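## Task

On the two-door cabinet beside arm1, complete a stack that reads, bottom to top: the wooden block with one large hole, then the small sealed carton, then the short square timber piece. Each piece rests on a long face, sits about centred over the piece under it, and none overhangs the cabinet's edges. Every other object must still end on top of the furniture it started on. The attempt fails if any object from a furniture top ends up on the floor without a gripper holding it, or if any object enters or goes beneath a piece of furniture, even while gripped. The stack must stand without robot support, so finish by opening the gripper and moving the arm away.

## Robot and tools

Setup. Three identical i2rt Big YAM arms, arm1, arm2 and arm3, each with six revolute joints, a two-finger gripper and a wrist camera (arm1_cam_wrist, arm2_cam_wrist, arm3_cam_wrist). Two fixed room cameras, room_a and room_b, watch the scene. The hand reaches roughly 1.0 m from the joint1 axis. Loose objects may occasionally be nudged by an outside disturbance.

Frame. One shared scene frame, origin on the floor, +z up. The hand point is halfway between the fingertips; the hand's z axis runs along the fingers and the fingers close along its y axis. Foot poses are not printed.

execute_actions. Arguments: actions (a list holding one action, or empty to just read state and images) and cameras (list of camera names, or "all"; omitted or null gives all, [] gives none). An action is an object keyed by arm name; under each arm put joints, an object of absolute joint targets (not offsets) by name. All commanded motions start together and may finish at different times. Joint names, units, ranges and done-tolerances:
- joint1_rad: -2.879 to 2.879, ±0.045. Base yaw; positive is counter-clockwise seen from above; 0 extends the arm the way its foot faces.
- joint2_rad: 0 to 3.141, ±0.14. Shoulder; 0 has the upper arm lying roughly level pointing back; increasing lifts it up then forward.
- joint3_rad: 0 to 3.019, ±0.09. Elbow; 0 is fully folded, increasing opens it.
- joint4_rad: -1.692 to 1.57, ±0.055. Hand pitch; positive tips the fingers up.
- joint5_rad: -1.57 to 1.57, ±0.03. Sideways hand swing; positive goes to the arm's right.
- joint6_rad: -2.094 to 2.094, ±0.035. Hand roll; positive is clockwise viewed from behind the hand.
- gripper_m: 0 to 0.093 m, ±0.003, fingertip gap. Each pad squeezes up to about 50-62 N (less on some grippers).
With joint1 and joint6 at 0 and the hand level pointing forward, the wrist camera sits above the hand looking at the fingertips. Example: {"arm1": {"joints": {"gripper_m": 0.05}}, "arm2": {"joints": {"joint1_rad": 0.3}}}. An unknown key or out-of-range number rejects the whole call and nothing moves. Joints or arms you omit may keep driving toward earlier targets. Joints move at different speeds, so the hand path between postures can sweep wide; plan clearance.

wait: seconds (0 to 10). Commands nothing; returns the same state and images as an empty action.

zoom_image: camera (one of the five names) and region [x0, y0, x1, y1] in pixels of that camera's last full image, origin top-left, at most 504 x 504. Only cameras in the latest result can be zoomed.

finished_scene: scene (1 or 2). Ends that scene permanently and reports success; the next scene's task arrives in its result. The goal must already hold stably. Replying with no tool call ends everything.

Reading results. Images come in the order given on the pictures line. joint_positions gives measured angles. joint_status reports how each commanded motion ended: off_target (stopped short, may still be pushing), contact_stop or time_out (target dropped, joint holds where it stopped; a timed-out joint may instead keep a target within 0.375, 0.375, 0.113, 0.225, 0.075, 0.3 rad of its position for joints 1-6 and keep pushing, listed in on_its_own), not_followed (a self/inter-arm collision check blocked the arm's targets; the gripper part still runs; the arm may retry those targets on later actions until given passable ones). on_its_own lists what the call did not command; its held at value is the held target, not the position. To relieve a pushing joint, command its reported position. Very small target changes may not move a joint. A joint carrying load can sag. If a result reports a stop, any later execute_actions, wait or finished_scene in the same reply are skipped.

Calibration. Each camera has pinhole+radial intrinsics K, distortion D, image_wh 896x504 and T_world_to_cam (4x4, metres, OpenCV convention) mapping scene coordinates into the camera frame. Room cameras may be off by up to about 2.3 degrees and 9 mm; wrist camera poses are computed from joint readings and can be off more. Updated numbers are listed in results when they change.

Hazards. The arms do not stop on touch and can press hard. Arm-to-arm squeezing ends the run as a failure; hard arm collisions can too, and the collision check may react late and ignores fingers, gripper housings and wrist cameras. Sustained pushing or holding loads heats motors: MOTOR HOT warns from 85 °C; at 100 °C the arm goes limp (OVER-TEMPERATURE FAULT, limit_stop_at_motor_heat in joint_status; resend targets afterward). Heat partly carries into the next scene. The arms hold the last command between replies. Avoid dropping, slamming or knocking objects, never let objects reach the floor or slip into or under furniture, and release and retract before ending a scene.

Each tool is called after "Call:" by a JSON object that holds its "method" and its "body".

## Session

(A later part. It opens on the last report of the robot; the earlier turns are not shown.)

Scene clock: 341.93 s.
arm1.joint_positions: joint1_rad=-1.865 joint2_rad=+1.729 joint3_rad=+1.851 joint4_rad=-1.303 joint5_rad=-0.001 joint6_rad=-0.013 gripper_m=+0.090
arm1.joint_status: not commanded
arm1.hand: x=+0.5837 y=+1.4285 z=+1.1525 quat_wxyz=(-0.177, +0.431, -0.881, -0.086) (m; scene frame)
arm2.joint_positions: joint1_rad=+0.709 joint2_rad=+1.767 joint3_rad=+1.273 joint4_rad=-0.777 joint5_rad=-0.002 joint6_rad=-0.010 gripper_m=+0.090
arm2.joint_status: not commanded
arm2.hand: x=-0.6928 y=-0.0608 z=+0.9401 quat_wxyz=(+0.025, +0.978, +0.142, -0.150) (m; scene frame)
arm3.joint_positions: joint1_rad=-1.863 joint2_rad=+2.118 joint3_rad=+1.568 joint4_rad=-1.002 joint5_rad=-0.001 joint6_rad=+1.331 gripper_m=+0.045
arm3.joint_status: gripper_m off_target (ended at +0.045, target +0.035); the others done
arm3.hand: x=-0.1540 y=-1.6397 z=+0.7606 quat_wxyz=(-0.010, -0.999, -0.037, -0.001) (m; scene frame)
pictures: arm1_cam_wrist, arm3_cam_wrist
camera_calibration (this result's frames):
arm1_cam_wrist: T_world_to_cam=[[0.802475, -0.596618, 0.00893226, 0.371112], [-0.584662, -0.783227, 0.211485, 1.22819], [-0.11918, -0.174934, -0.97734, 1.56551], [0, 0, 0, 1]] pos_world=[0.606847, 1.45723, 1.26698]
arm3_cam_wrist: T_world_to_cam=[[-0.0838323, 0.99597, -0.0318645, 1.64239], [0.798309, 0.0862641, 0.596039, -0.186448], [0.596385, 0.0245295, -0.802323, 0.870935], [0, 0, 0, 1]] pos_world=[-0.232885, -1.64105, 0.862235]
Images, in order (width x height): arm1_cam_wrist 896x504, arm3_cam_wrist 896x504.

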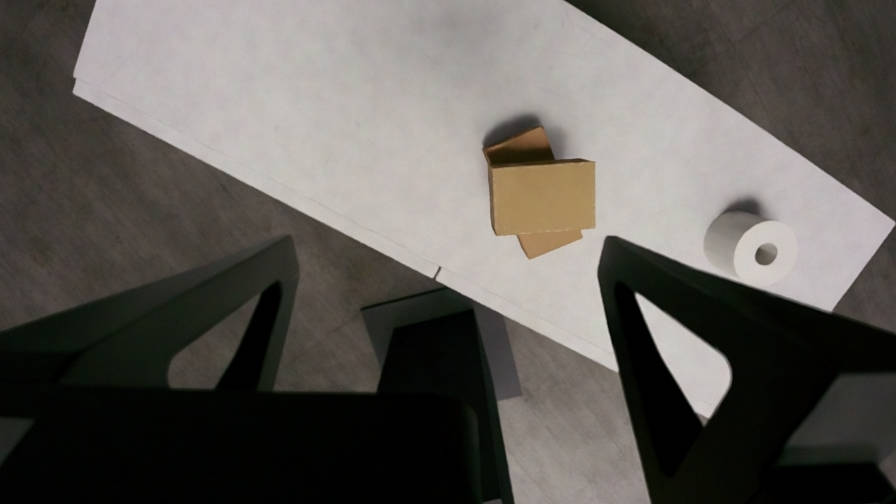

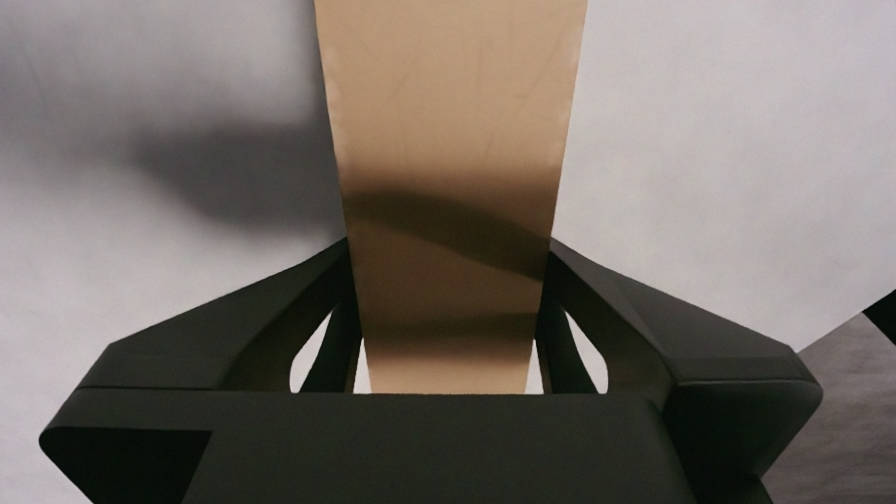

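Call:
{"method": "execute_actions", "body": {"actions": [{"arm3": {"joints": {"joint2_rad": 1.8}}, "arm1": {"joints": {"joint1_rad": -0.35}}}], "cameras": ["arm3_cam_wrist"]}}

Call:
{"method": "execute_actions", "body": {"actions": [{"arm3": {"joints": {"joint1_rad": 1.517, "joint6_rad": -0.012}}}], "cameras": ["arm3_cam_wrist", "room_b"]}}

Scene clock: 415.57 s.
arm1.joint_positions: joint1_rad=-0.341 joint2_rad=+1.729 joint3_rad=+1.851 joint4_rad=-1.290 joint5_rad=+0.000 joint6_rad=-0.012 gripper_m=+0.090
arm1.joint_status: all done
arm1.hand: x=-0.2726 y=+1.3551 z=+1.1511 quat_wxyz=(-0.075, +0.919, -0.339, -0.187) (m; scene frame)
arm2.joint_positions: joint1_rad=+0.709 joint2_rad=+1.767 joint3_rad=+1.273 joint4_rad=-0.777 joint5_rad=-0.002 joint6_rad=-0.010 gripper_m=+0.090
arm2.joint_status: not commanded
arm2.hand: x=-0.6928 y=-0.0608 z=+0.9401 quat_wxyz=(+0.025, +0.978, +0.142, -0.150) (m; scene frame)
arm3.joint_positions: joint1_rad=-1.863 joint2_rad=+1.825 joint3_rad=+1.555 joint4_rad=-1.002 joint5_rad=-0.001 joint6_rad=+1.331 gripper_m=+0.045
arm3.joint_status: all done
arm3.hand: x=-0.1576 y=-1.6557 z=+0.9311 quat_wxyz=(-0.147, -0.988, -0.037, +0.027) (m; scene frame)
pictures: arm3_cam_wrist
camera_calibration (this result's frames):
arm3_cam_wrist: T_world_to_cam=[[-0.090064, 0.949866, -0.299404, 1.83526], [0.824383, 0.239783, 0.512735, 0.0520346], [0.558822, -0.200645, -0.804649, 0.633709], [0, 0, 0, 1]] pos_world=[-0.231736, -1.62858, 1.03272]
Images, in order (width x height): arm3_cam_wrist 896x504.

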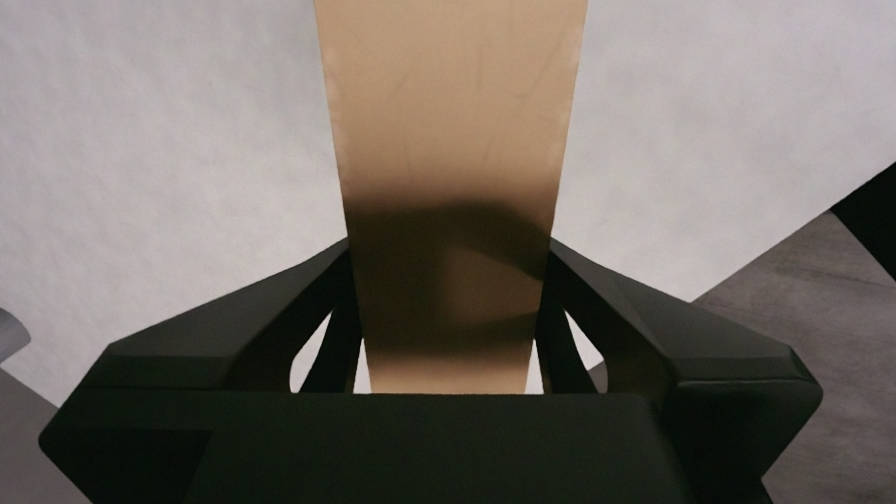

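Scene clock: 418.40 s.
arm1.joint_positions: joint1_rad=-0.341 joint2_rad=+1.729 joint3_rad=+1.851 joint4_rad=-1.290 joint5_rad=+0.000 joint6_rad=-0.012 gripper_m=+0.090
arm1.joint_status: not commanded
arm1.hand: x=-0.2726 y=+1.3551 z=+1.1511 quat_wxyz=(-0.075, +0.919, -0.339, -0.187) (m; scene frame)
arm2.joint_positions: joint1_rad=+0.709 joint2_rad=+1.767 joint3_rad=+1.273 joint4_rad=-0.777 joint5_rad=-0.002 joint6_rad=-0.010 gripper_m=+0.090
arm2.joint_status: not commanded
arm2.hand: x=-0.6928 y=-0.0608 z=+0.9401 quat_wxyz=(+0.025, +0.978, +0.142, -0.150) (m; scene frame)
arm3.joint_positions: joint1_rad=+1.528 joint2_rad=+1.825 joint3_rad=+1.555 joint4_rad=-0.995 joint5_rad=-0.002 joint6_rad=-0.002 gripper_m=+0.045
arm3.joint_status: all done
arm3.hand: x=-0.1069 y=-0.4179 z=+0.9299 quat_wxyz=(-0.104, +0.729, -0.668, -0.111) (m; scene frame)
pictures: arm3_cam_wrist, room_b
camera_calibration (this result's frames):
arm3_cam_wrist: T_world_to_cam=[[0.995117, 0.0985837, -0.00479921, 0.149996], [0.0947337, -0.940347, 0.32676, -0.684241], [0.0277003, -0.325619, -0.945095, 0.8744], [0, 0, 0, 1]] pos_world=[-0.108664, -0.373489, 1.05069]
Images, in order (width x height): arm3_cam_wrist 896x504, room_b 896x504.

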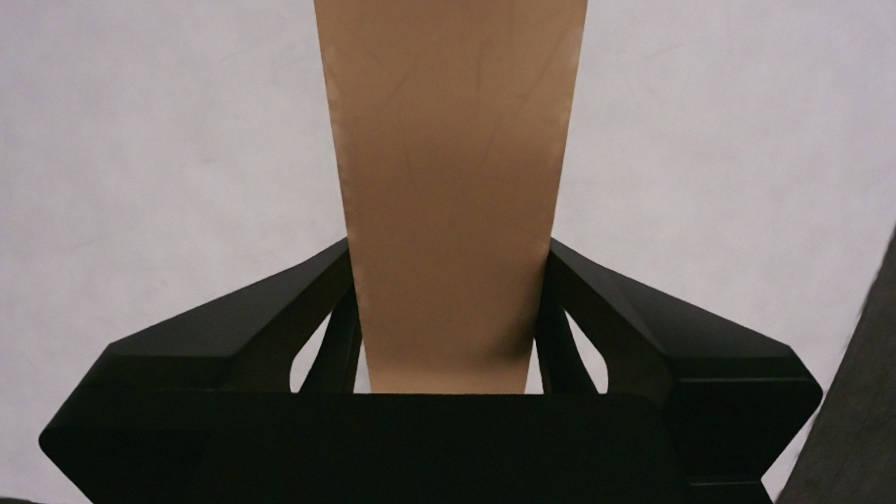

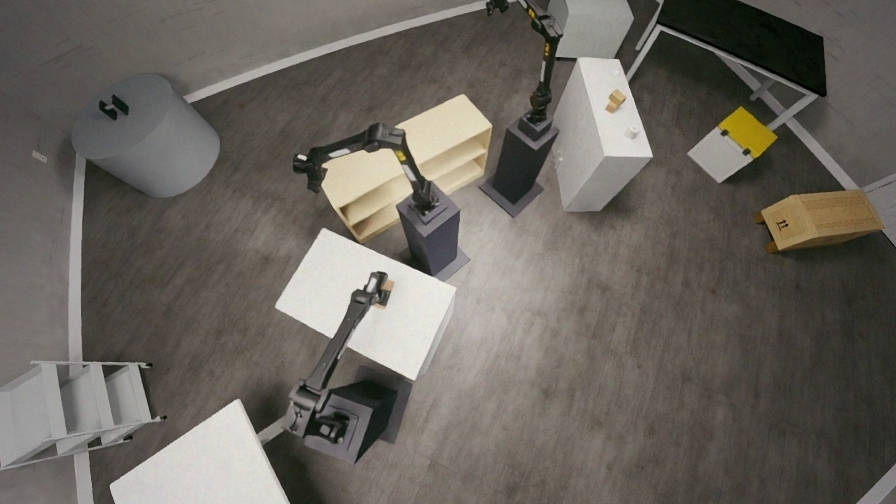

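Call:
{"method": "execute_actions", "body": {"actions": [{"arm3": {"joints": {"joint2_rad": 2.015, "joint4_rad": -1.055}}}], "cameras": ["arm3_cam_wrist", "room_a"]}}

Scene clock: 427.50 s.
arm1.joint_positions: joint1_rad=-0.341 joint2_rad=+1.729 joint3_rad=+1.851 joint4_rad=-1.290 joint5_rad=+0.000 joint6_rad=-0.012 gripper_m=+0.090
arm1.joint_status: not commanded
arm1.hand: x=-0.2726 y=+1.3551 z=+1.1511 quat_wxyz=(-0.075, +0.919, -0.339, -0.187) (m; scene frame)
arm2.joint_positions: joint1_rad=+0.709 joint2_rad=+1.767 joint3_rad=+1.273 joint4_rad=-0.777 joint5_rad=-0.002 joint6_rad=-0.010 gripper_m=+0.090
arm2.joint_status: not commanded
arm2.hand: x=-0.6928 y=-0.0608 z=+0.9401 quat_wxyz=(+0.025, +0.978, +0.142, -0.150) (m; scene frame)
arm3.joint_positions: joint1_rad=+1.528 joint2_rad=+2.014 joint3_rad=+1.564 joint4_rad=-1.048 joint5_rad=-0.002 joint6_rad=-0.002 gripper_m=+0.045
arm3.joint_status: all done
arm3.hand: x=-0.1046 y=-0.4358 z=+0.8181 quat_wxyz=(-0.025, +0.736, -0.676, -0.025) (m; scene frame)
pictures: arm3_cam_wrist, room_a
camera_calibration (this result's frames):
arm3_cam_wrist: T_world_to_cam=[[0.995401, 0.0954916, -0.00765612, 0.149888], [0.0846577, -0.839427, 0.536839, -0.793674], [0.0448369, -0.535018, -0.84365, 0.590414], [0, 0, 0, 1]] pos_world=[-0.108481, -0.364662, 0.925326]
Images, in order (width x height): arm3_cam_wrist 896x504, room_a 896x504.

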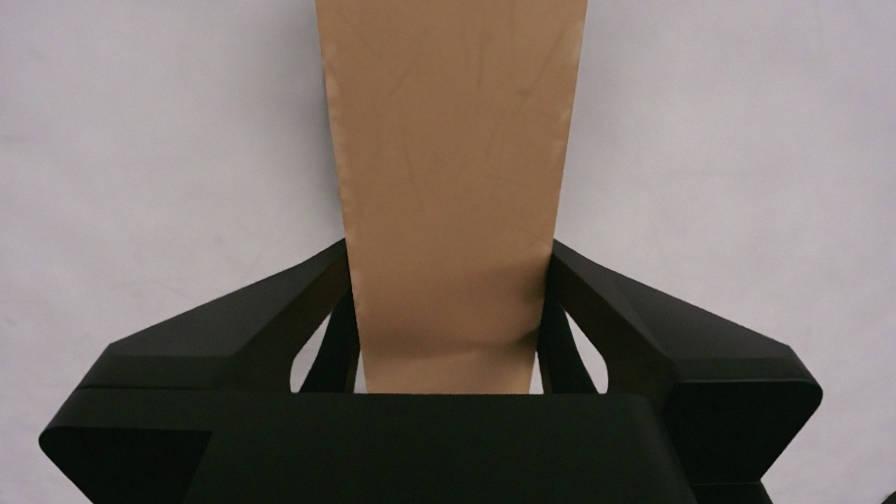

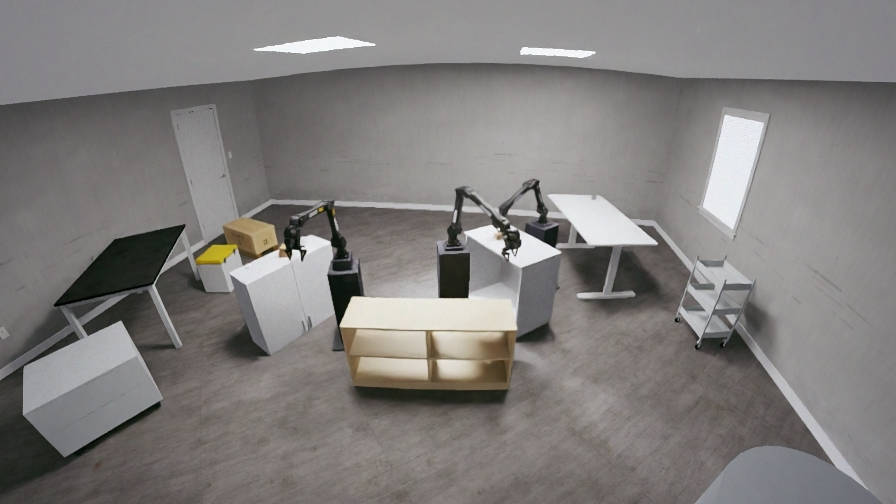

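Call:
{"method": "execute_actions", "body": {"actions": [{"arm3": {"joints": {"joint2_rad": 2.05, "joint4_rad": -1.075}}}], "cameras": ["arm3_cam_wrist"]}}

Scene clock: 435.20 s.
arm1.joint_positions: joint1_rad=-0.341 joint2_rad=+1.729 joint3_rad=+1.851 joint4_rad=-1.290 joint5_rad=+0.000 joint6_rad=-0.012 gripper_m=+0.090
arm1.joint_status: not commanded
arm1.hand: x=-0.2726 y=+1.3551 z=+1.1511 quat_wxyz=(-0.075, +0.919, -0.339, -0.187) (m; scene frame)
arm2.joint_positions: joint1_rad=+0.709 joint2_rad=+1.767 joint3_rad=+1.273 joint4_rad=-0.777 joint5_rad=-0.002 joint6_rad=-0.010 gripper_m=+0.090
arm2.joint_status: not commanded
arm2.hand: x=-0.6928 y=-0.0608 z=+0.9401 quat_wxyz=(+0.025, +0.978, +0.142, -0.150) (m; scene frame)
arm3.joint_positions: joint1_rad=+1.528 joint2_rad=+2.015 joint3_rad=+1.564 joint4_rad=-1.052 joint5_rad=-0.002 joint6_rad=-0.002 gripper_m=+0.045
arm3.joint_status: all done
arm3.hand: x=-0.1045 y=-0.4367 z=+0.8174 quat_wxyz=(-0.023, +0.736, -0.676, -0.023) (m; scene frame)
pictures: arm3_cam_wrist
camera_calibration (this result's frames):
arm3_cam_wrist: T_world_to_cam=[[0.995406, 0.0954335, -0.00771279, 0.149912], [0.0844332, -0.836971, 0.540695, -0.796194], [0.045145, -0.538862, -0.841184, 0.585625], [0, 0, 0, 1]] pos_world=[-0.108437, -0.365127, 0.924273]
Images, in order (width x height): arm3_cam_wrist 896x504.

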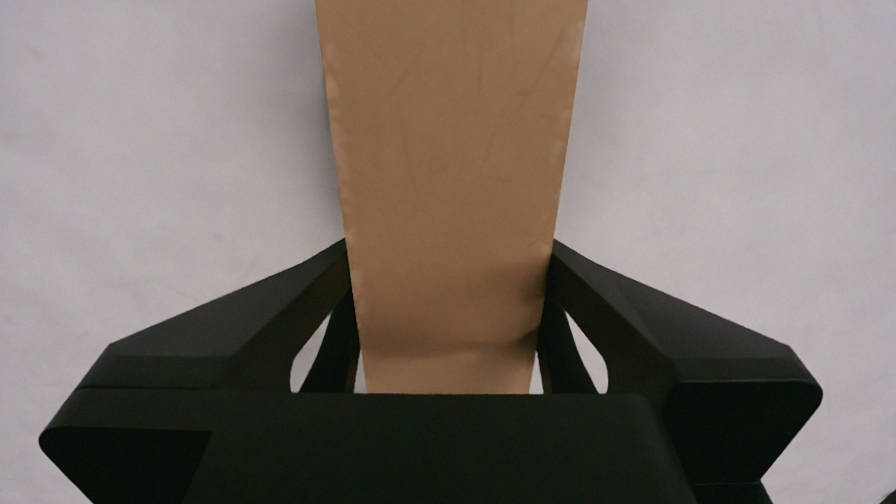

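Call:
{"method": "execute_actions", "body": {"actions": [], "cameras": ["room_a", "room_b"]}}

Call:
{"method": "zoom_image", "body": {"camera": "room_a", "region": [450, 190, 570, 280]}}

Call:
{"method": "zoom_image", "body": {"camera": "room_b", "region": [320, 240, 440, 340]}}

Scene clock: 441.30 s.
arm1.joint_positions: joint1_rad=-0.341 joint2_rad=+1.729 joint3_rad=+1.851 joint4_rad=-1.290 joint5_rad=+0.000 joint6_rad=-0.012 gripper_m=+0.090
arm1.joint_status: not commanded
arm1.hand: x=-0.2726 y=+1.3551 z=+1.1511 quat_wxyz=(-0.075, +0.919, -0.339, -0.187) (m; scene frame)
arm2.joint_positions: joint1_rad=+0.709 joint2_rad=+1.767 joint3_rad=+1.273 joint4_rad=-0.777 joint5_rad=-0.002 joint6_rad=-0.010 gripper_m=+0.090
arm2.joint_status: not commanded
arm2.hand: x=-0.6928 y=-0.0608 z=+0.9401 quat_wxyz=(+0.025, +0.978, +0.142, -0.150) (m; scene frame)
arm3.joint_positions: joint1_rad=+1.528 joint2_rad=+2.015 joint3_rad=+1.564 joint4_rad=-1.052 joint5_rad=-0.002 joint6_rad=-0.002 gripper_m=+0.045
arm3.joint_status: all done
arm3.hand: x=-0.1045 y=-0.4367 z=+0.8174 quat_wxyz=(-0.023, +0.736, -0.676, -0.023) (m; scene frame)
pictures: room_a, room_b
Images, in order (width x height): room_a 896x504, room_b 896x504.

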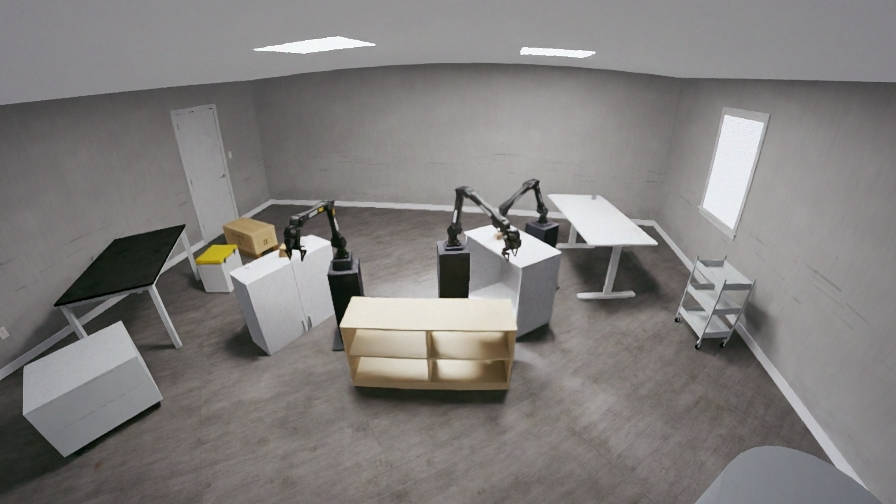

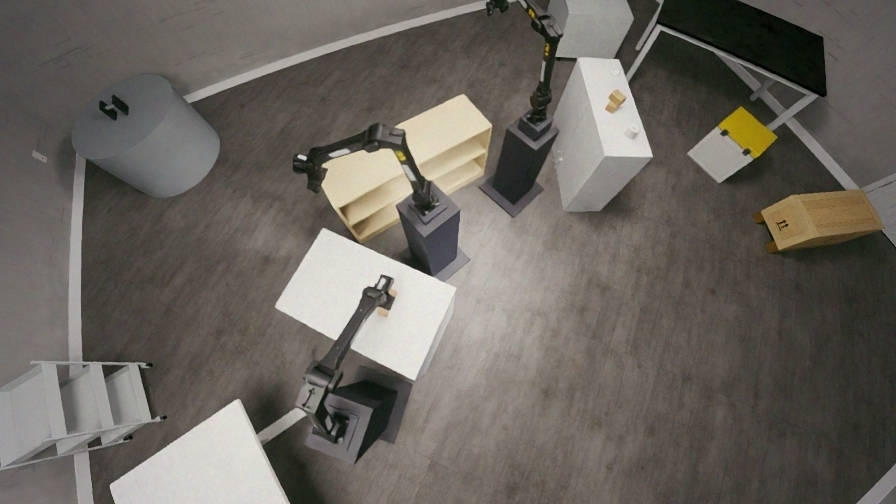

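Region (450, 190, 570, 280) of room_a's 896x504 image, scaled by 4.200, with more detail than that image has; it fills the top 378 rows of this view, and the rest is white.

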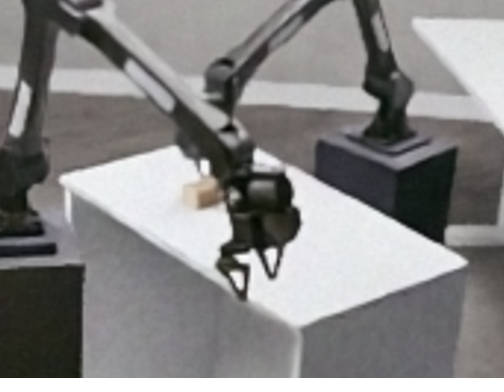

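Region (320, 240, 440, 340) of room_b's 896x504 image, scaled by 4.200, with more detail than that image has.

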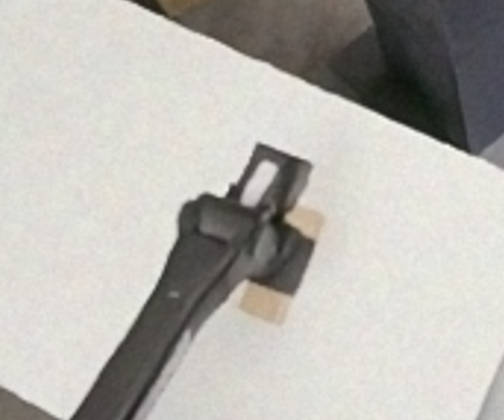

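Call:
{"method": "execute_actions", "body": {"actions": [{"arm3": {"joints": {"joint2_rad": 2.068}}}], "cameras": ["arm3_cam_wrist"]}}

Scene clock: 450.53 s.
arm1.joint_positions: joint1_rad=-0.341 joint2_rad=+1.729 joint3_rad=+1.851 joint4_rad=-1.290 joint5_rad=+0.000 joint6_rad=-0.012 gripper_m=+0.090
arm1.joint_status: not commanded
arm1.hand: x=-0.2726 y=+1.3551 z=+1.1511 quat_wxyz=(-0.075, +0.919, -0.339, -0.187) (m; scene frame)
arm2.joint_positions: joint1_rad=+0.709 joint2_rad=+1.767 joint3_rad=+1.273 joint4_rad=-0.777 joint5_rad=-0.002 joint6_rad=-0.010 gripper_m=+0.090
arm2.joint_status: not commanded
arm2.hand: x=-0.6928 y=-0.0608 z=+0.9401 quat_wxyz=(+0.025, +0.978, +0.142, -0.150) (m; scene frame)
arm3.joint_positions: joint1_rad=+1.528 joint2_rad=+2.017 joint3_rad=+1.566 joint4_rad=-1.055 joint5_rad=-0.002 joint6_rad=-0.002 gripper_m=+0.045
arm3.joint_status: all done
arm3.hand: x=-0.1045 y=-0.4369 z=+0.8169 quat_wxyz=(-0.022, +0.736, -0.676, -0.022) (m; scene frame)
pictures: arm3_cam_wrist
camera_calibration (this result's frames):
arm3_cam_wrist: T_world_to_cam=[[0.99541, 0.0953898, -0.00775512, 0.149923], [0.084264, -0.835118, 0.543579, -0.797559], [0.0453754, -0.541737, -0.839322, 0.582325], [0, 0, 0, 1]] pos_world=[-0.108452, -0.364889, 0.923457]
Images, in order (width x height): arm3_cam_wrist 896x504.

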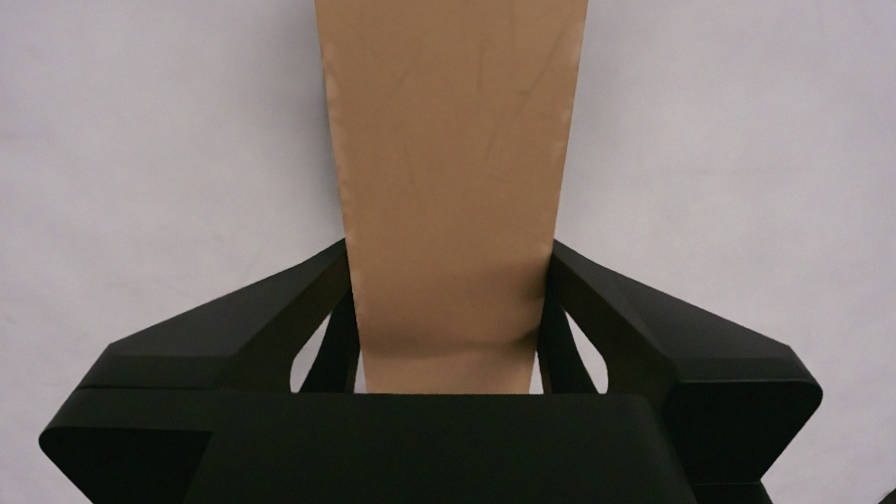

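Contact confirmed. Ease the push and release.

Call:
{"method": "execute_actions", "body": {"actions": [{"arm3": {"joints": {"joint2_rad": 2.017, "gripper_m": 0.09}}}], "cameras": ["arm3_cam_wrist"]}}

Call:
{"method": "execute_actions", "body": {"actions": [{"arm3": {"joints": {"joint2_rad": 1.7}}}], "cameras": ["arm3_cam_wrist", "room_b"]}}

Scene clock: 455.67 s.
arm1.joint_positions: joint1_rad=-0.341 joint2_rad=+1.729 joint3_rad=+1.851 joint4_rad=-1.290 joint5_rad=+0.000 joint6_rad=-0.012 gripper_m=+0.090
arm1.joint_status: not commanded
arm1.hand: x=-0.2726 y=+1.3551 z=+1.1511 quat_wxyz=(-0.075, +0.919, -0.339, -0.187) (m; scene frame)
arm2.joint_positions: joint1_rad=+0.709 joint2_rad=+1.767 joint3_rad=+1.273 joint4_rad=-0.777 joint5_rad=-0.002 joint6_rad=-0.010 gripper_m=+0.090
arm2.joint_status: not commanded
arm2.hand: x=-0.6928 y=-0.0608 z=+0.9401 quat_wxyz=(+0.025, +0.978, +0.142, -0.150) (m; scene frame)
arm3.joint_positions: joint1_rad=+1.528 joint2_rad=+2.023 joint3_rad=+1.566 joint4_rad=-1.063 joint5_rad=-0.002 joint6_rad=-0.002 gripper_m=+0.090
arm3.joint_status: all done
arm3.hand: x=-0.1042 y=-0.4394 z=+0.8132 quat_wxyz=(-0.018, +0.736, -0.676, -0.017) (m; scene frame)
pictures: arm3_cam_wrist
camera_calibration (this result's frames):
arm3_cam_wrist: T_world_to_cam=[[0.995425, 0.0952133, -0.00792292, 0.149967], [0.083579, -0.827606, 0.555053, -0.803769], [0.0462913, -0.553176, -0.831777, 0.566828], [0, 0, 0, 1]] pos_world=[-0.108342, -0.365927, 0.918797]
Images, in order (width x height): arm3_cam_wrist 896x504.

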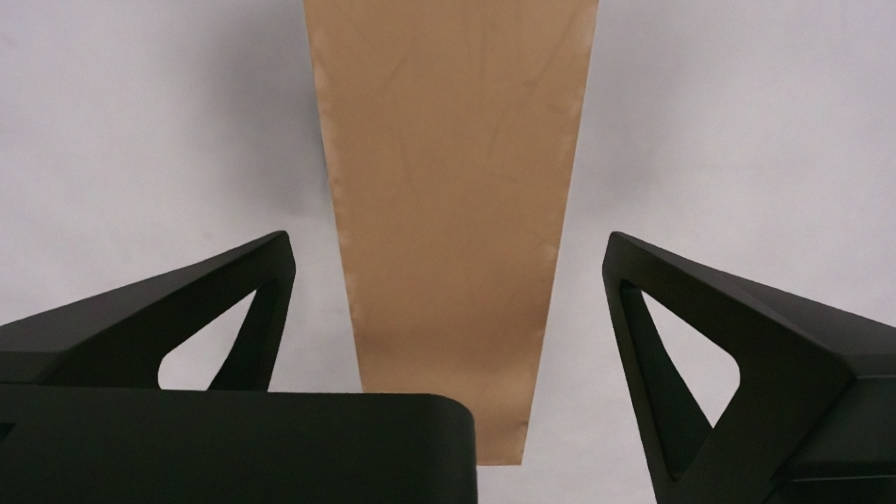

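Scene clock: 457.13 s.
arm1.joint_positions: joint1_rad=-0.341 joint2_rad=+1.729 joint3_rad=+1.851 joint4_rad=-1.290 joint5_rad=+0.000 joint6_rad=-0.012 gripper_m=+0.090
arm1.joint_status: not commanded
arm1.hand: x=-0.2726 y=+1.3551 z=+1.1511 quat_wxyz=(-0.075, +0.919, -0.339, -0.187) (m; scene frame)
arm2.joint_positions: joint1_rad=+0.709 joint2_rad=+1.767 joint3_rad=+1.273 joint4_rad=-0.777 joint5_rad=-0.002 joint6_rad=-0.010 gripper_m=+0.090
arm2.joint_status: not commanded
arm2.hand: x=-0.6928 y=-0.0608 z=+0.9401 quat_wxyz=(+0.025, +0.978, +0.142, -0.150) (m; scene frame)
arm3.joint_positions: joint1_rad=+1.528 joint2_rad=+1.713 joint3_rad=+1.565 joint4_rad=-1.064 joint5_rad=-0.002 joint6_rad=-0.002 gripper_m=+0.090
arm3.joint_status: all done
arm3.hand: x=-0.1054 y=-0.4361 z=+0.9951 quat_wxyz=(-0.121, +0.725, -0.665, -0.129) (m; scene frame)
pictures: arm3_cam_wrist, room_b
camera_calibration (this result's frames):
arm3_cam_wrist: T_world_to_cam=[[0.995124, 0.0985608, -0.00364293, 0.149457], [0.0957009, -0.955999, 0.277321, -0.680272], [0.0238503, -0.276317, -0.96077, 0.96668], [0, 0, 0, 1]] pos_world=[-0.106681, -0.39796, 1.11796]
Images, in order (width x height): arm3_cam_wrist 896x504, room_b 896x504.

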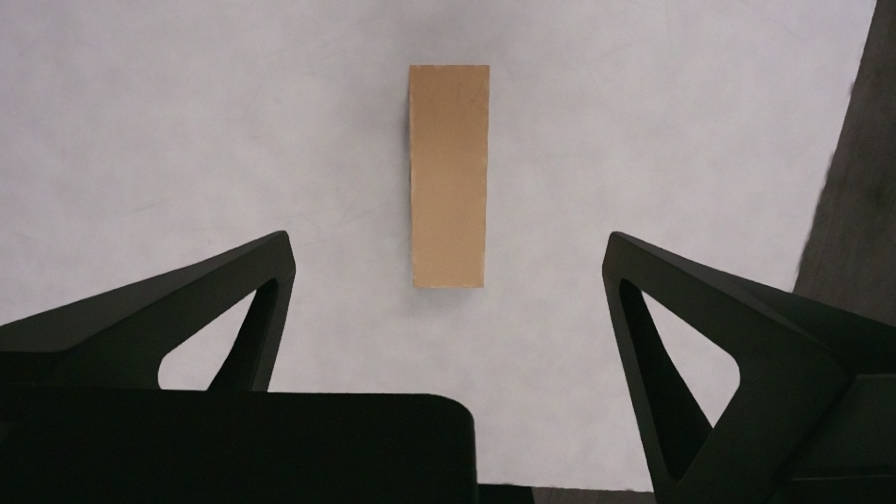

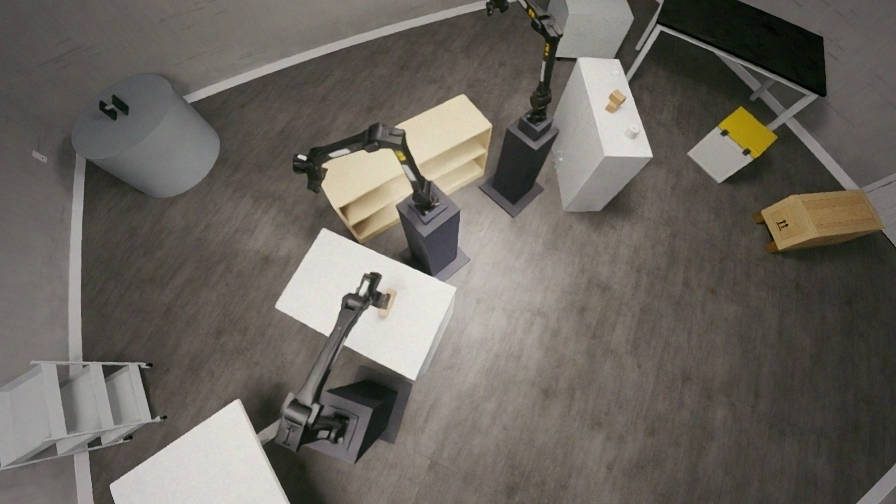

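Call:
{"method": "execute_actions", "body": {"actions": [{"arm3": {"joints": {"joint1_rad": -0.4}}, "arm2": {"joints": {"joint1_rad": 2.073, "joint4_rad": -0.855, "joint6_rad": -0.02}}}], "cameras": ["arm2_cam_wrist", "room_b"]}}

Scene clock: 481.57 s.
arm1.joint_positions: joint1_rad=-0.341 joint2_rad=+1.729 joint3_rad=+1.851 joint4_rad=-1.290 joint5_rad=+0.000 joint6_rad=-0.012 gripper_m=+0.090
arm1.joint_status: not commanded
arm1.hand: x=-0.2726 y=+1.3551 z=+1.1511 quat_wxyz=(-0.075, +0.919, -0.339, -0.187) (m; scene frame)
arm2.joint_positions: joint1_rad=+2.078 joint2_rad=+1.767 joint3_rad=+1.273 joint4_rad=-0.845 joint5_rad=-0.002 joint6_rad=-0.010 gripper_m=+0.090
arm2.joint_status: all done
arm2.hand: x=-0.1010 y=-0.4568 z=+0.9376 quat_wxyz=(+0.087, +0.670, +0.732, -0.082) (m; scene frame)
arm3.joint_positions: joint1_rad=-0.410 joint2_rad=+1.713 joint3_rad=+1.565 joint4_rad=-1.064 joint5_rad=+0.001 joint6_rad=-0.002 gripper_m=+0.090
arm3.joint_status: all done
arm3.hand: x=+0.5272 y=-1.2109 z=+0.9995 quat_wxyz=(-0.179, -0.138, -0.974, +0.026) (m; scene frame)
pictures: arm2_cam_wrist, room_b
camera_calibration (this result's frames):
arm2_cam_wrist: T_world_to_cam=[[-0.997659, -0.0683566, -0.00199393, -0.1286], [-0.0641312, 0.925071, 0.374341, 0.0680975], [-0.0237442, 0.373593, -0.927289, 1.16351], [0, 0, 0, 1]] pos_world=[-0.0963057, -0.506463, 1.05316]
Images, in order (width x height): arm2_cam_wrist 896x504, room_b 896x504.

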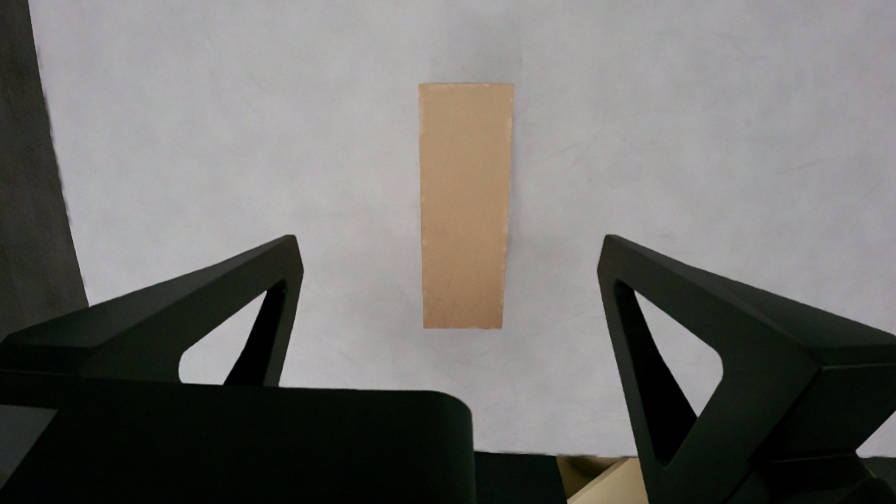

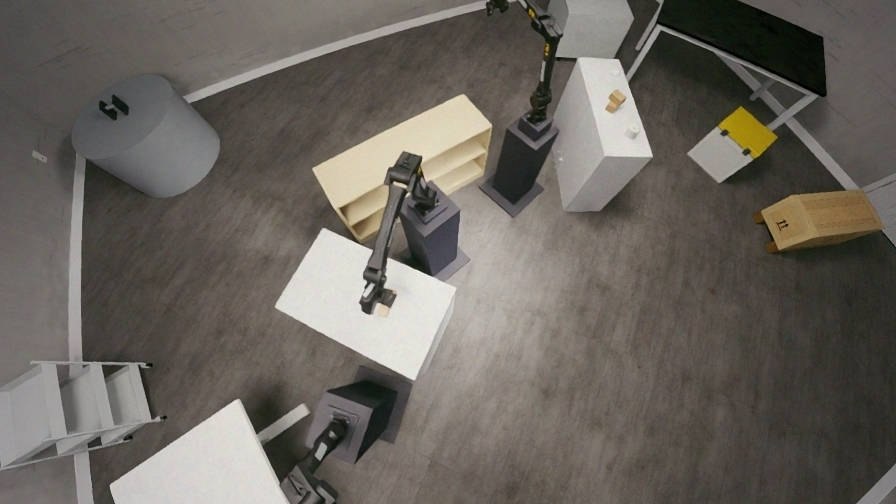

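Call:
{"method": "execute_actions", "body": {"actions": [{"arm2": {"joints": {"joint1_rad": 2.058, "joint2_rad": 1.985, "joint4_rad": -0.81, "joint6_rad": 0.005}}}], "cameras": ["arm2_cam_wrist"]}}

Scene clock: 502.87 s.
arm1.joint_positions: joint1_rad=-0.341 joint2_rad=+1.729 joint3_rad=+1.851 joint4_rad=-1.290 joint5_rad=+0.000 joint6_rad=-0.012 gripper_m=+0.090
arm1.joint_status: not commanded
arm1.hand: x=-0.2726 y=+1.3551 z=+1.1511 quat_wxyz=(-0.075, +0.919, -0.339, -0.187) (m; scene frame)
arm2.joint_positions: joint1_rad=+2.068 joint2_rad=+2.004 joint3_rad=+1.262 joint4_rad=-0.818 joint5_rad=-0.002 joint6_rad=-0.008 gripper_m=+0.090
arm2.joint_status: all done
arm2.hand: x=-0.1089 y=-0.4303 z=+0.8109 quat_wxyz=(+0.007, +0.680, +0.733, -0.008) (m; scene frame)
arm3.joint_positions: joint1_rad=-0.410 joint2_rad=+1.713 joint3_rad=+1.565 joint4_rad=-1.064 joint5_rad=+0.001 joint6_rad=-0.002 gripper_m=+0.090
arm3.joint_status: not commanded
arm3.hand: x=+0.5272 y=-1.2109 z=+0.9995 quat_wxyz=(-0.179, -0.138, -0.974, +0.026) (m; scene frame)
pictures: arm2_cam_wrist
camera_calibration (this result's frames):
arm2_cam_wrist: T_world_to_cam=[[-0.998474, -0.0552209, -0.0000032117, -0.131006], [-0.0454603, 0.821956, 0.567734, -0.108713], [-0.0313482, 0.566868, -0.823212, 1.03393], [0, 0, 0, 1]] pos_world=[-0.103337, -0.50398, 0.912865]
Images, in order (width x height): arm2_cam_wrist 896x504.

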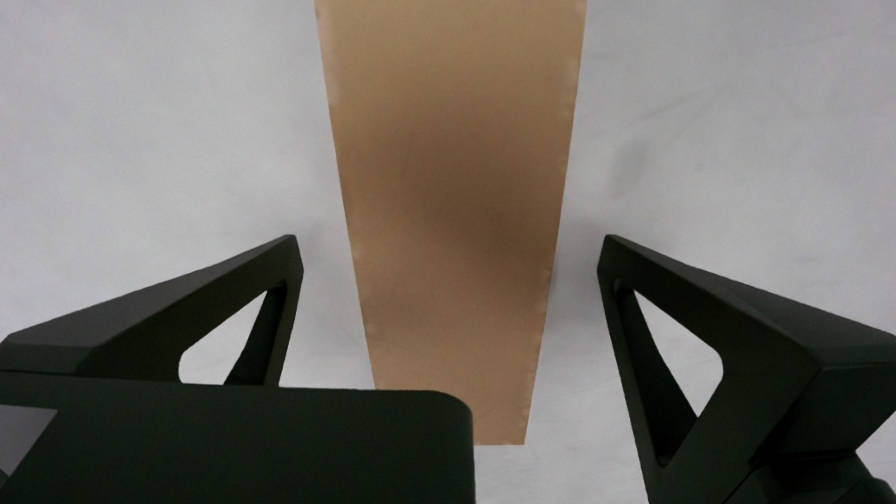

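Call:
{"method": "execute_actions", "body": {"actions": [{"arm2": {"joints": {"gripper_m": 0.035}}}], "cameras": []}}

Call:
{"method": "execute_actions", "body": {"actions": [{"arm2": {"joints": {"joint2_rad": 1.7}}}], "cameras": ["arm2_cam_wrist"]}}

Scene clock: 509.63 s.
arm1.joint_positions: joint1_rad=-0.341 joint2_rad=+1.729 joint3_rad=+1.851 joint4_rad=-1.290 joint5_rad=+0.000 joint6_rad=-0.012 gripper_m=+0.090
arm1.joint_status: not commanded
arm1.hand: x=-0.2726 y=+1.3551 z=+1.1511 quat_wxyz=(-0.075, +0.919, -0.339, -0.187) (m; scene frame)
arm2.joint_positions: joint1_rad=+2.068 joint2_rad=+2.004 joint3_rad=+1.262 joint4_rad=-0.818 joint5_rad=-0.001 joint6_rad=-0.007 gripper_m=+0.045
arm2.joint_status: gripper_m off_target (ended at +0.045, target +0.035)
arm2.hand: x=-0.1091 y=-0.4303 z=+0.8109 quat_wxyz=(+0.006, +0.680, +0.733, -0.008) (m; scene frame)
arm3.joint_positions: joint1_rad=-0.410 joint2_rad=+1.713 joint3_rad=+1.565 joint4_rad=-1.064 joint5_rad=+0.001 joint6_rad=-0.002 gripper_m=+0.090
arm3.joint_status: not commanded
arm3.hand: x=+0.5272 y=-1.2109 z=+0.9995 quat_wxyz=(-0.179, -0.138, -0.974, +0.026) (m; scene frame)
pictures: none
No camera images: the call's "cameras" was empty. Leave "cameras" out to get every camera's image.

Scene clock: 510.93 s.
arm1.joint_positions: joint1_rad=-0.341 joint2_rad=+1.729 joint3_rad=+1.851 joint4_rad=-1.290 joint5_rad=+0.000 joint6_rad=-0.012 gripper_m=+0.090
arm1.joint_status: not commanded
arm1.hand: x=-0.2726 y=+1.3551 z=+1.1511 quat_wxyz=(-0.075, +0.919, -0.339, -0.187) (m; scene frame)
arm2.joint_positions: joint1_rad=+2.068 joint2_rad=+1.698 joint3_rad=+1.262 joint4_rad=-0.818 joint5_rad=-0.001 joint6_rad=-0.007 gripper_m=+0.045
arm2.joint_status: all done
arm2.hand: x=-0.1064 y=-0.4618 z=+0.9718 quat_wxyz=(+0.117, +0.671, +0.723, -0.112) (m; scene frame)
arm3.joint_positions: joint1_rad=-0.410 joint2_rad=+1.713 joint3_rad=+1.565 joint4_rad=-1.064 joint5_rad=+0.001 joint6_rad=-0.002 gripper_m=+0.090
arm3.joint_status: not commanded
arm3.hand: x=+0.5272 y=-1.2109 z=+0.9995 quat_wxyz=(-0.179, -0.138, -0.974, +0.026) (m; scene frame)
pictures: arm2_cam_wrist
camera_calibration (this result's frames):
arm2_cam_wrist: T_world_to_cam=[[-0.998438, -0.0557972, -0.00296613, -0.127611], [-0.0541999, 0.954216, 0.294166, 0.152057], [-0.0135833, 0.293867, -0.95575, 1.18891], [0, 0, 0, 1]] pos_world=[-0.103021, -0.501597, 1.09119]
Images, in order (width x height): arm2_cam_wrist 896x504.

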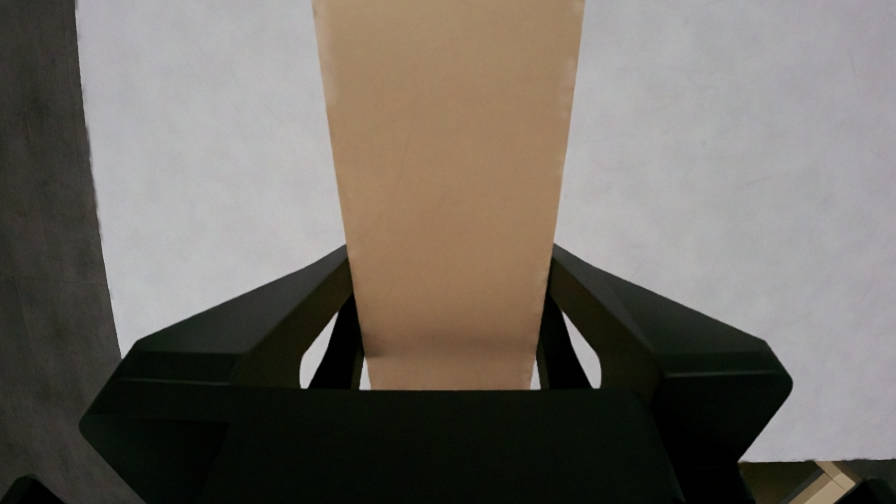

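Call:
{"method": "execute_actions", "body": {"actions": [{"arm2": {"joints": {"joint1_rad": -0.689, "joint2_rad": 1.9, "joint3_rad": 2.03, "joint4_rad": -1.015}}}], "cameras": ["arm2_cam_wrist", "room_b"]}}

Scene clock: 542.33 s.
arm1.joint_positions: joint1_rad=-0.341 joint2_rad=+1.729 joint3_rad=+1.851 joint4_rad=-1.290 joint5_rad=+0.000 joint6_rad=-0.012 gripper_m=+0.090
arm1.joint_status: not commanded
arm1.hand: x=-0.2726 y=+1.3551 z=+1.1511 quat_wxyz=(-0.075, +0.919, -0.339, -0.187) (m; scene frame)
arm2.joint_positions: joint1_rad=-0.692 joint2_rad=+1.931 joint3_rad=+1.992 joint4_rad=-1.010 joint5_rad=+0.001 joint6_rad=-0.005 gripper_m=+0.045
arm2.joint_status: all done
arm2.hand: x=-0.4655 y=+0.7684 z=+1.1436 quat_wxyz=(-0.159, +0.808, -0.506, -0.257) (m; scene frame)
arm3.joint_positions: joint1_rad=-0.410 joint2_rad=+1.713 joint3_rad=+1.565 joint4_rad=-1.064 joint5_rad=+0.001 joint6_rad=-0.002 gripper_m=+0.090
arm3.joint_status: not commanded
arm3.hand: x=+0.5272 y=-1.2109 z=+0.9995 quat_wxyz=(-0.179, -0.138, -0.974, +0.026) (m; scene frame)
pictures: arm2_cam_wrist, room_b
camera_calibration (this result's frames):
arm2_cam_wrist: T_world_to_cam=[[0.906002, 0.42299, -0.0154642, 0.115927], [0.42315, -0.906014, 0.00907144, 0.885792], [-0.0101736, -0.0147624, -0.999839, 1.27585], [0, 0, 0, 1]] pos_world=[-0.466873, 0.772339, 1.26941]
Images, in order (width x height): arm2_cam_wrist 896x504, room_b 896x504.

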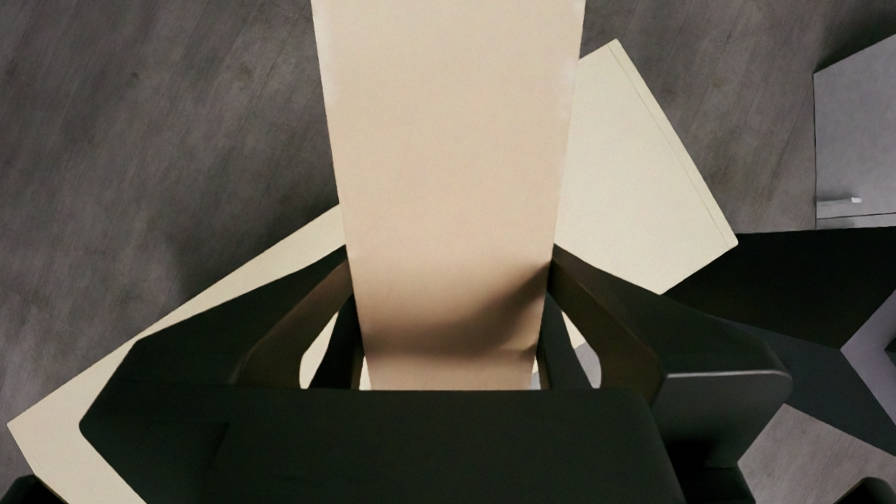

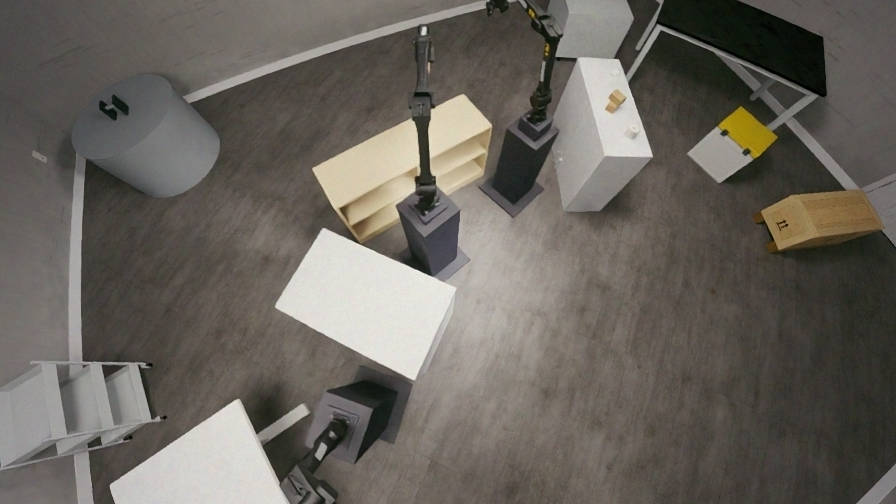

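Call:
{"method": "execute_actions", "body": {"actions": [{"arm2": {"joints": {"joint2_rad": 2.43}}}], "cameras": ["arm2_cam_wrist", "room_a"]}}

Scene clock: 568.40 s.
arm1.joint_positions: joint1_rad=-0.341 joint2_rad=+1.729 joint3_rad=+1.851 joint4_rad=-1.290 joint5_rad=+0.000 joint6_rad=-0.012 gripper_m=+0.090
arm1.joint_status: not commanded
arm1.hand: x=-0.2726 y=+1.3551 z=+1.1511 quat_wxyz=(-0.075, +0.919, -0.339, -0.187) (m; scene frame)
arm2.joint_positions: joint1_rad=-0.692 joint2_rad=+2.444 joint3_rad=+1.995 joint4_rad=-1.016 joint5_rad=+0.001 joint6_rad=-0.005 gripper_m=+0.045
arm2.joint_status: all done
arm2.hand: x=-0.4587 y=+0.7490 z=+0.7708 quat_wxyz=(-0.024, +0.847, -0.529, -0.043) (m; scene frame)
arm3.joint_positions: joint1_rad=-0.410 joint2_rad=+1.713 joint3_rad=+1.565 joint4_rad=-1.064 joint5_rad=+0.001 joint6_rad=-0.002 gripper_m=+0.090
arm3.joint_status: not commanded
arm3.hand: x=+0.5272 y=-1.2109 z=+0.9995 quat_wxyz=(-0.179, -0.138, -0.974, +0.026) (m; scene frame)
pictures: arm2_cam_wrist, room_a
camera_calibration (this result's frames):
arm2_cam_wrist: T_world_to_cam=[[0.907322, 0.420359, -0.00813374, 0.109156], [0.367342, -0.78318, 0.501686, 0.371357], [0.204518, -0.458179, -0.865011, 1.22964], [0, 0, 0, 1]] pos_world=[-0.486937, 0.808348, 0.878234]
Images, in order (width x height): arm2_cam_wrist 896x504, room_a 896x504.

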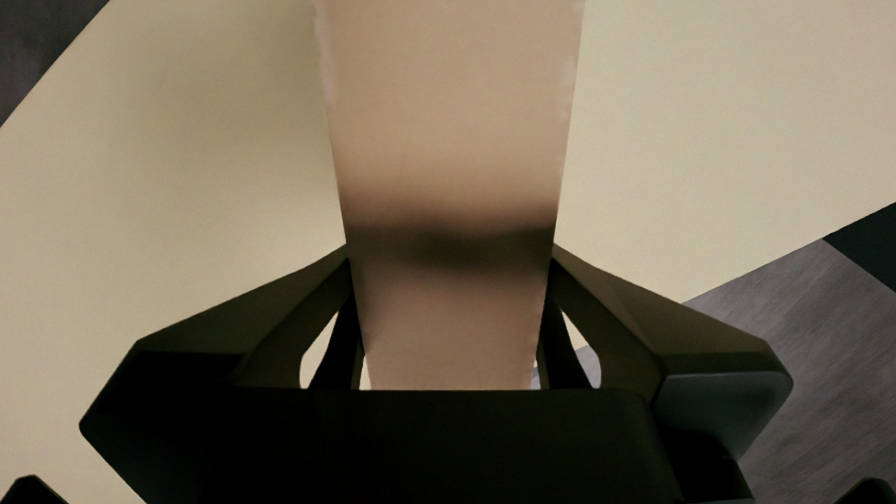

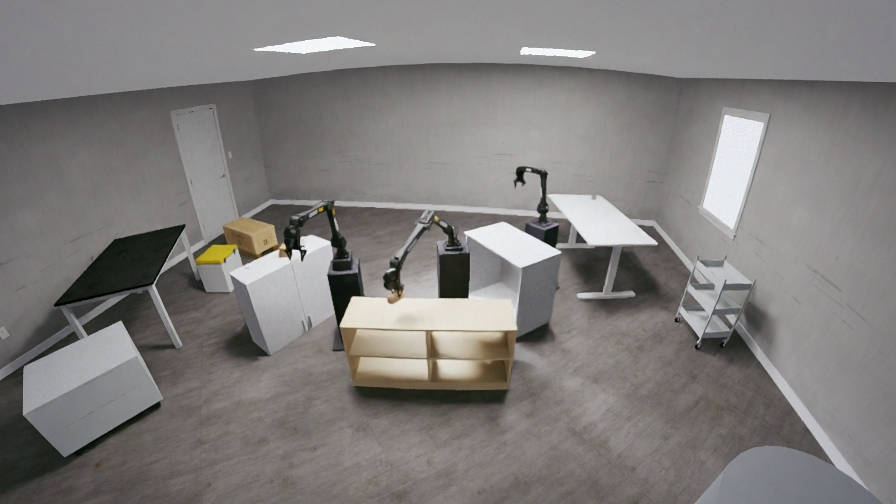

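Call:
{"method": "zoom_image", "body": {"camera": "room_a", "region": [340, 250, 460, 350]}}

Region (340, 250, 460, 350) of room_a's 896x504 image, scaled by 4.200, with more detail than that image has.

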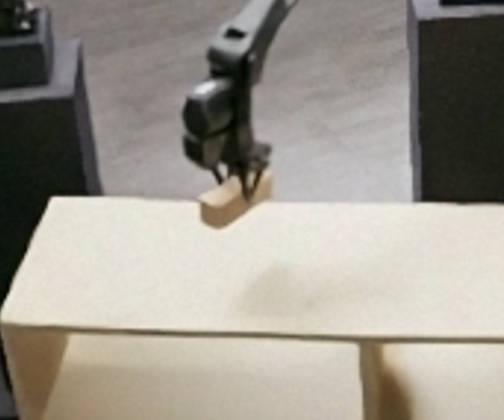

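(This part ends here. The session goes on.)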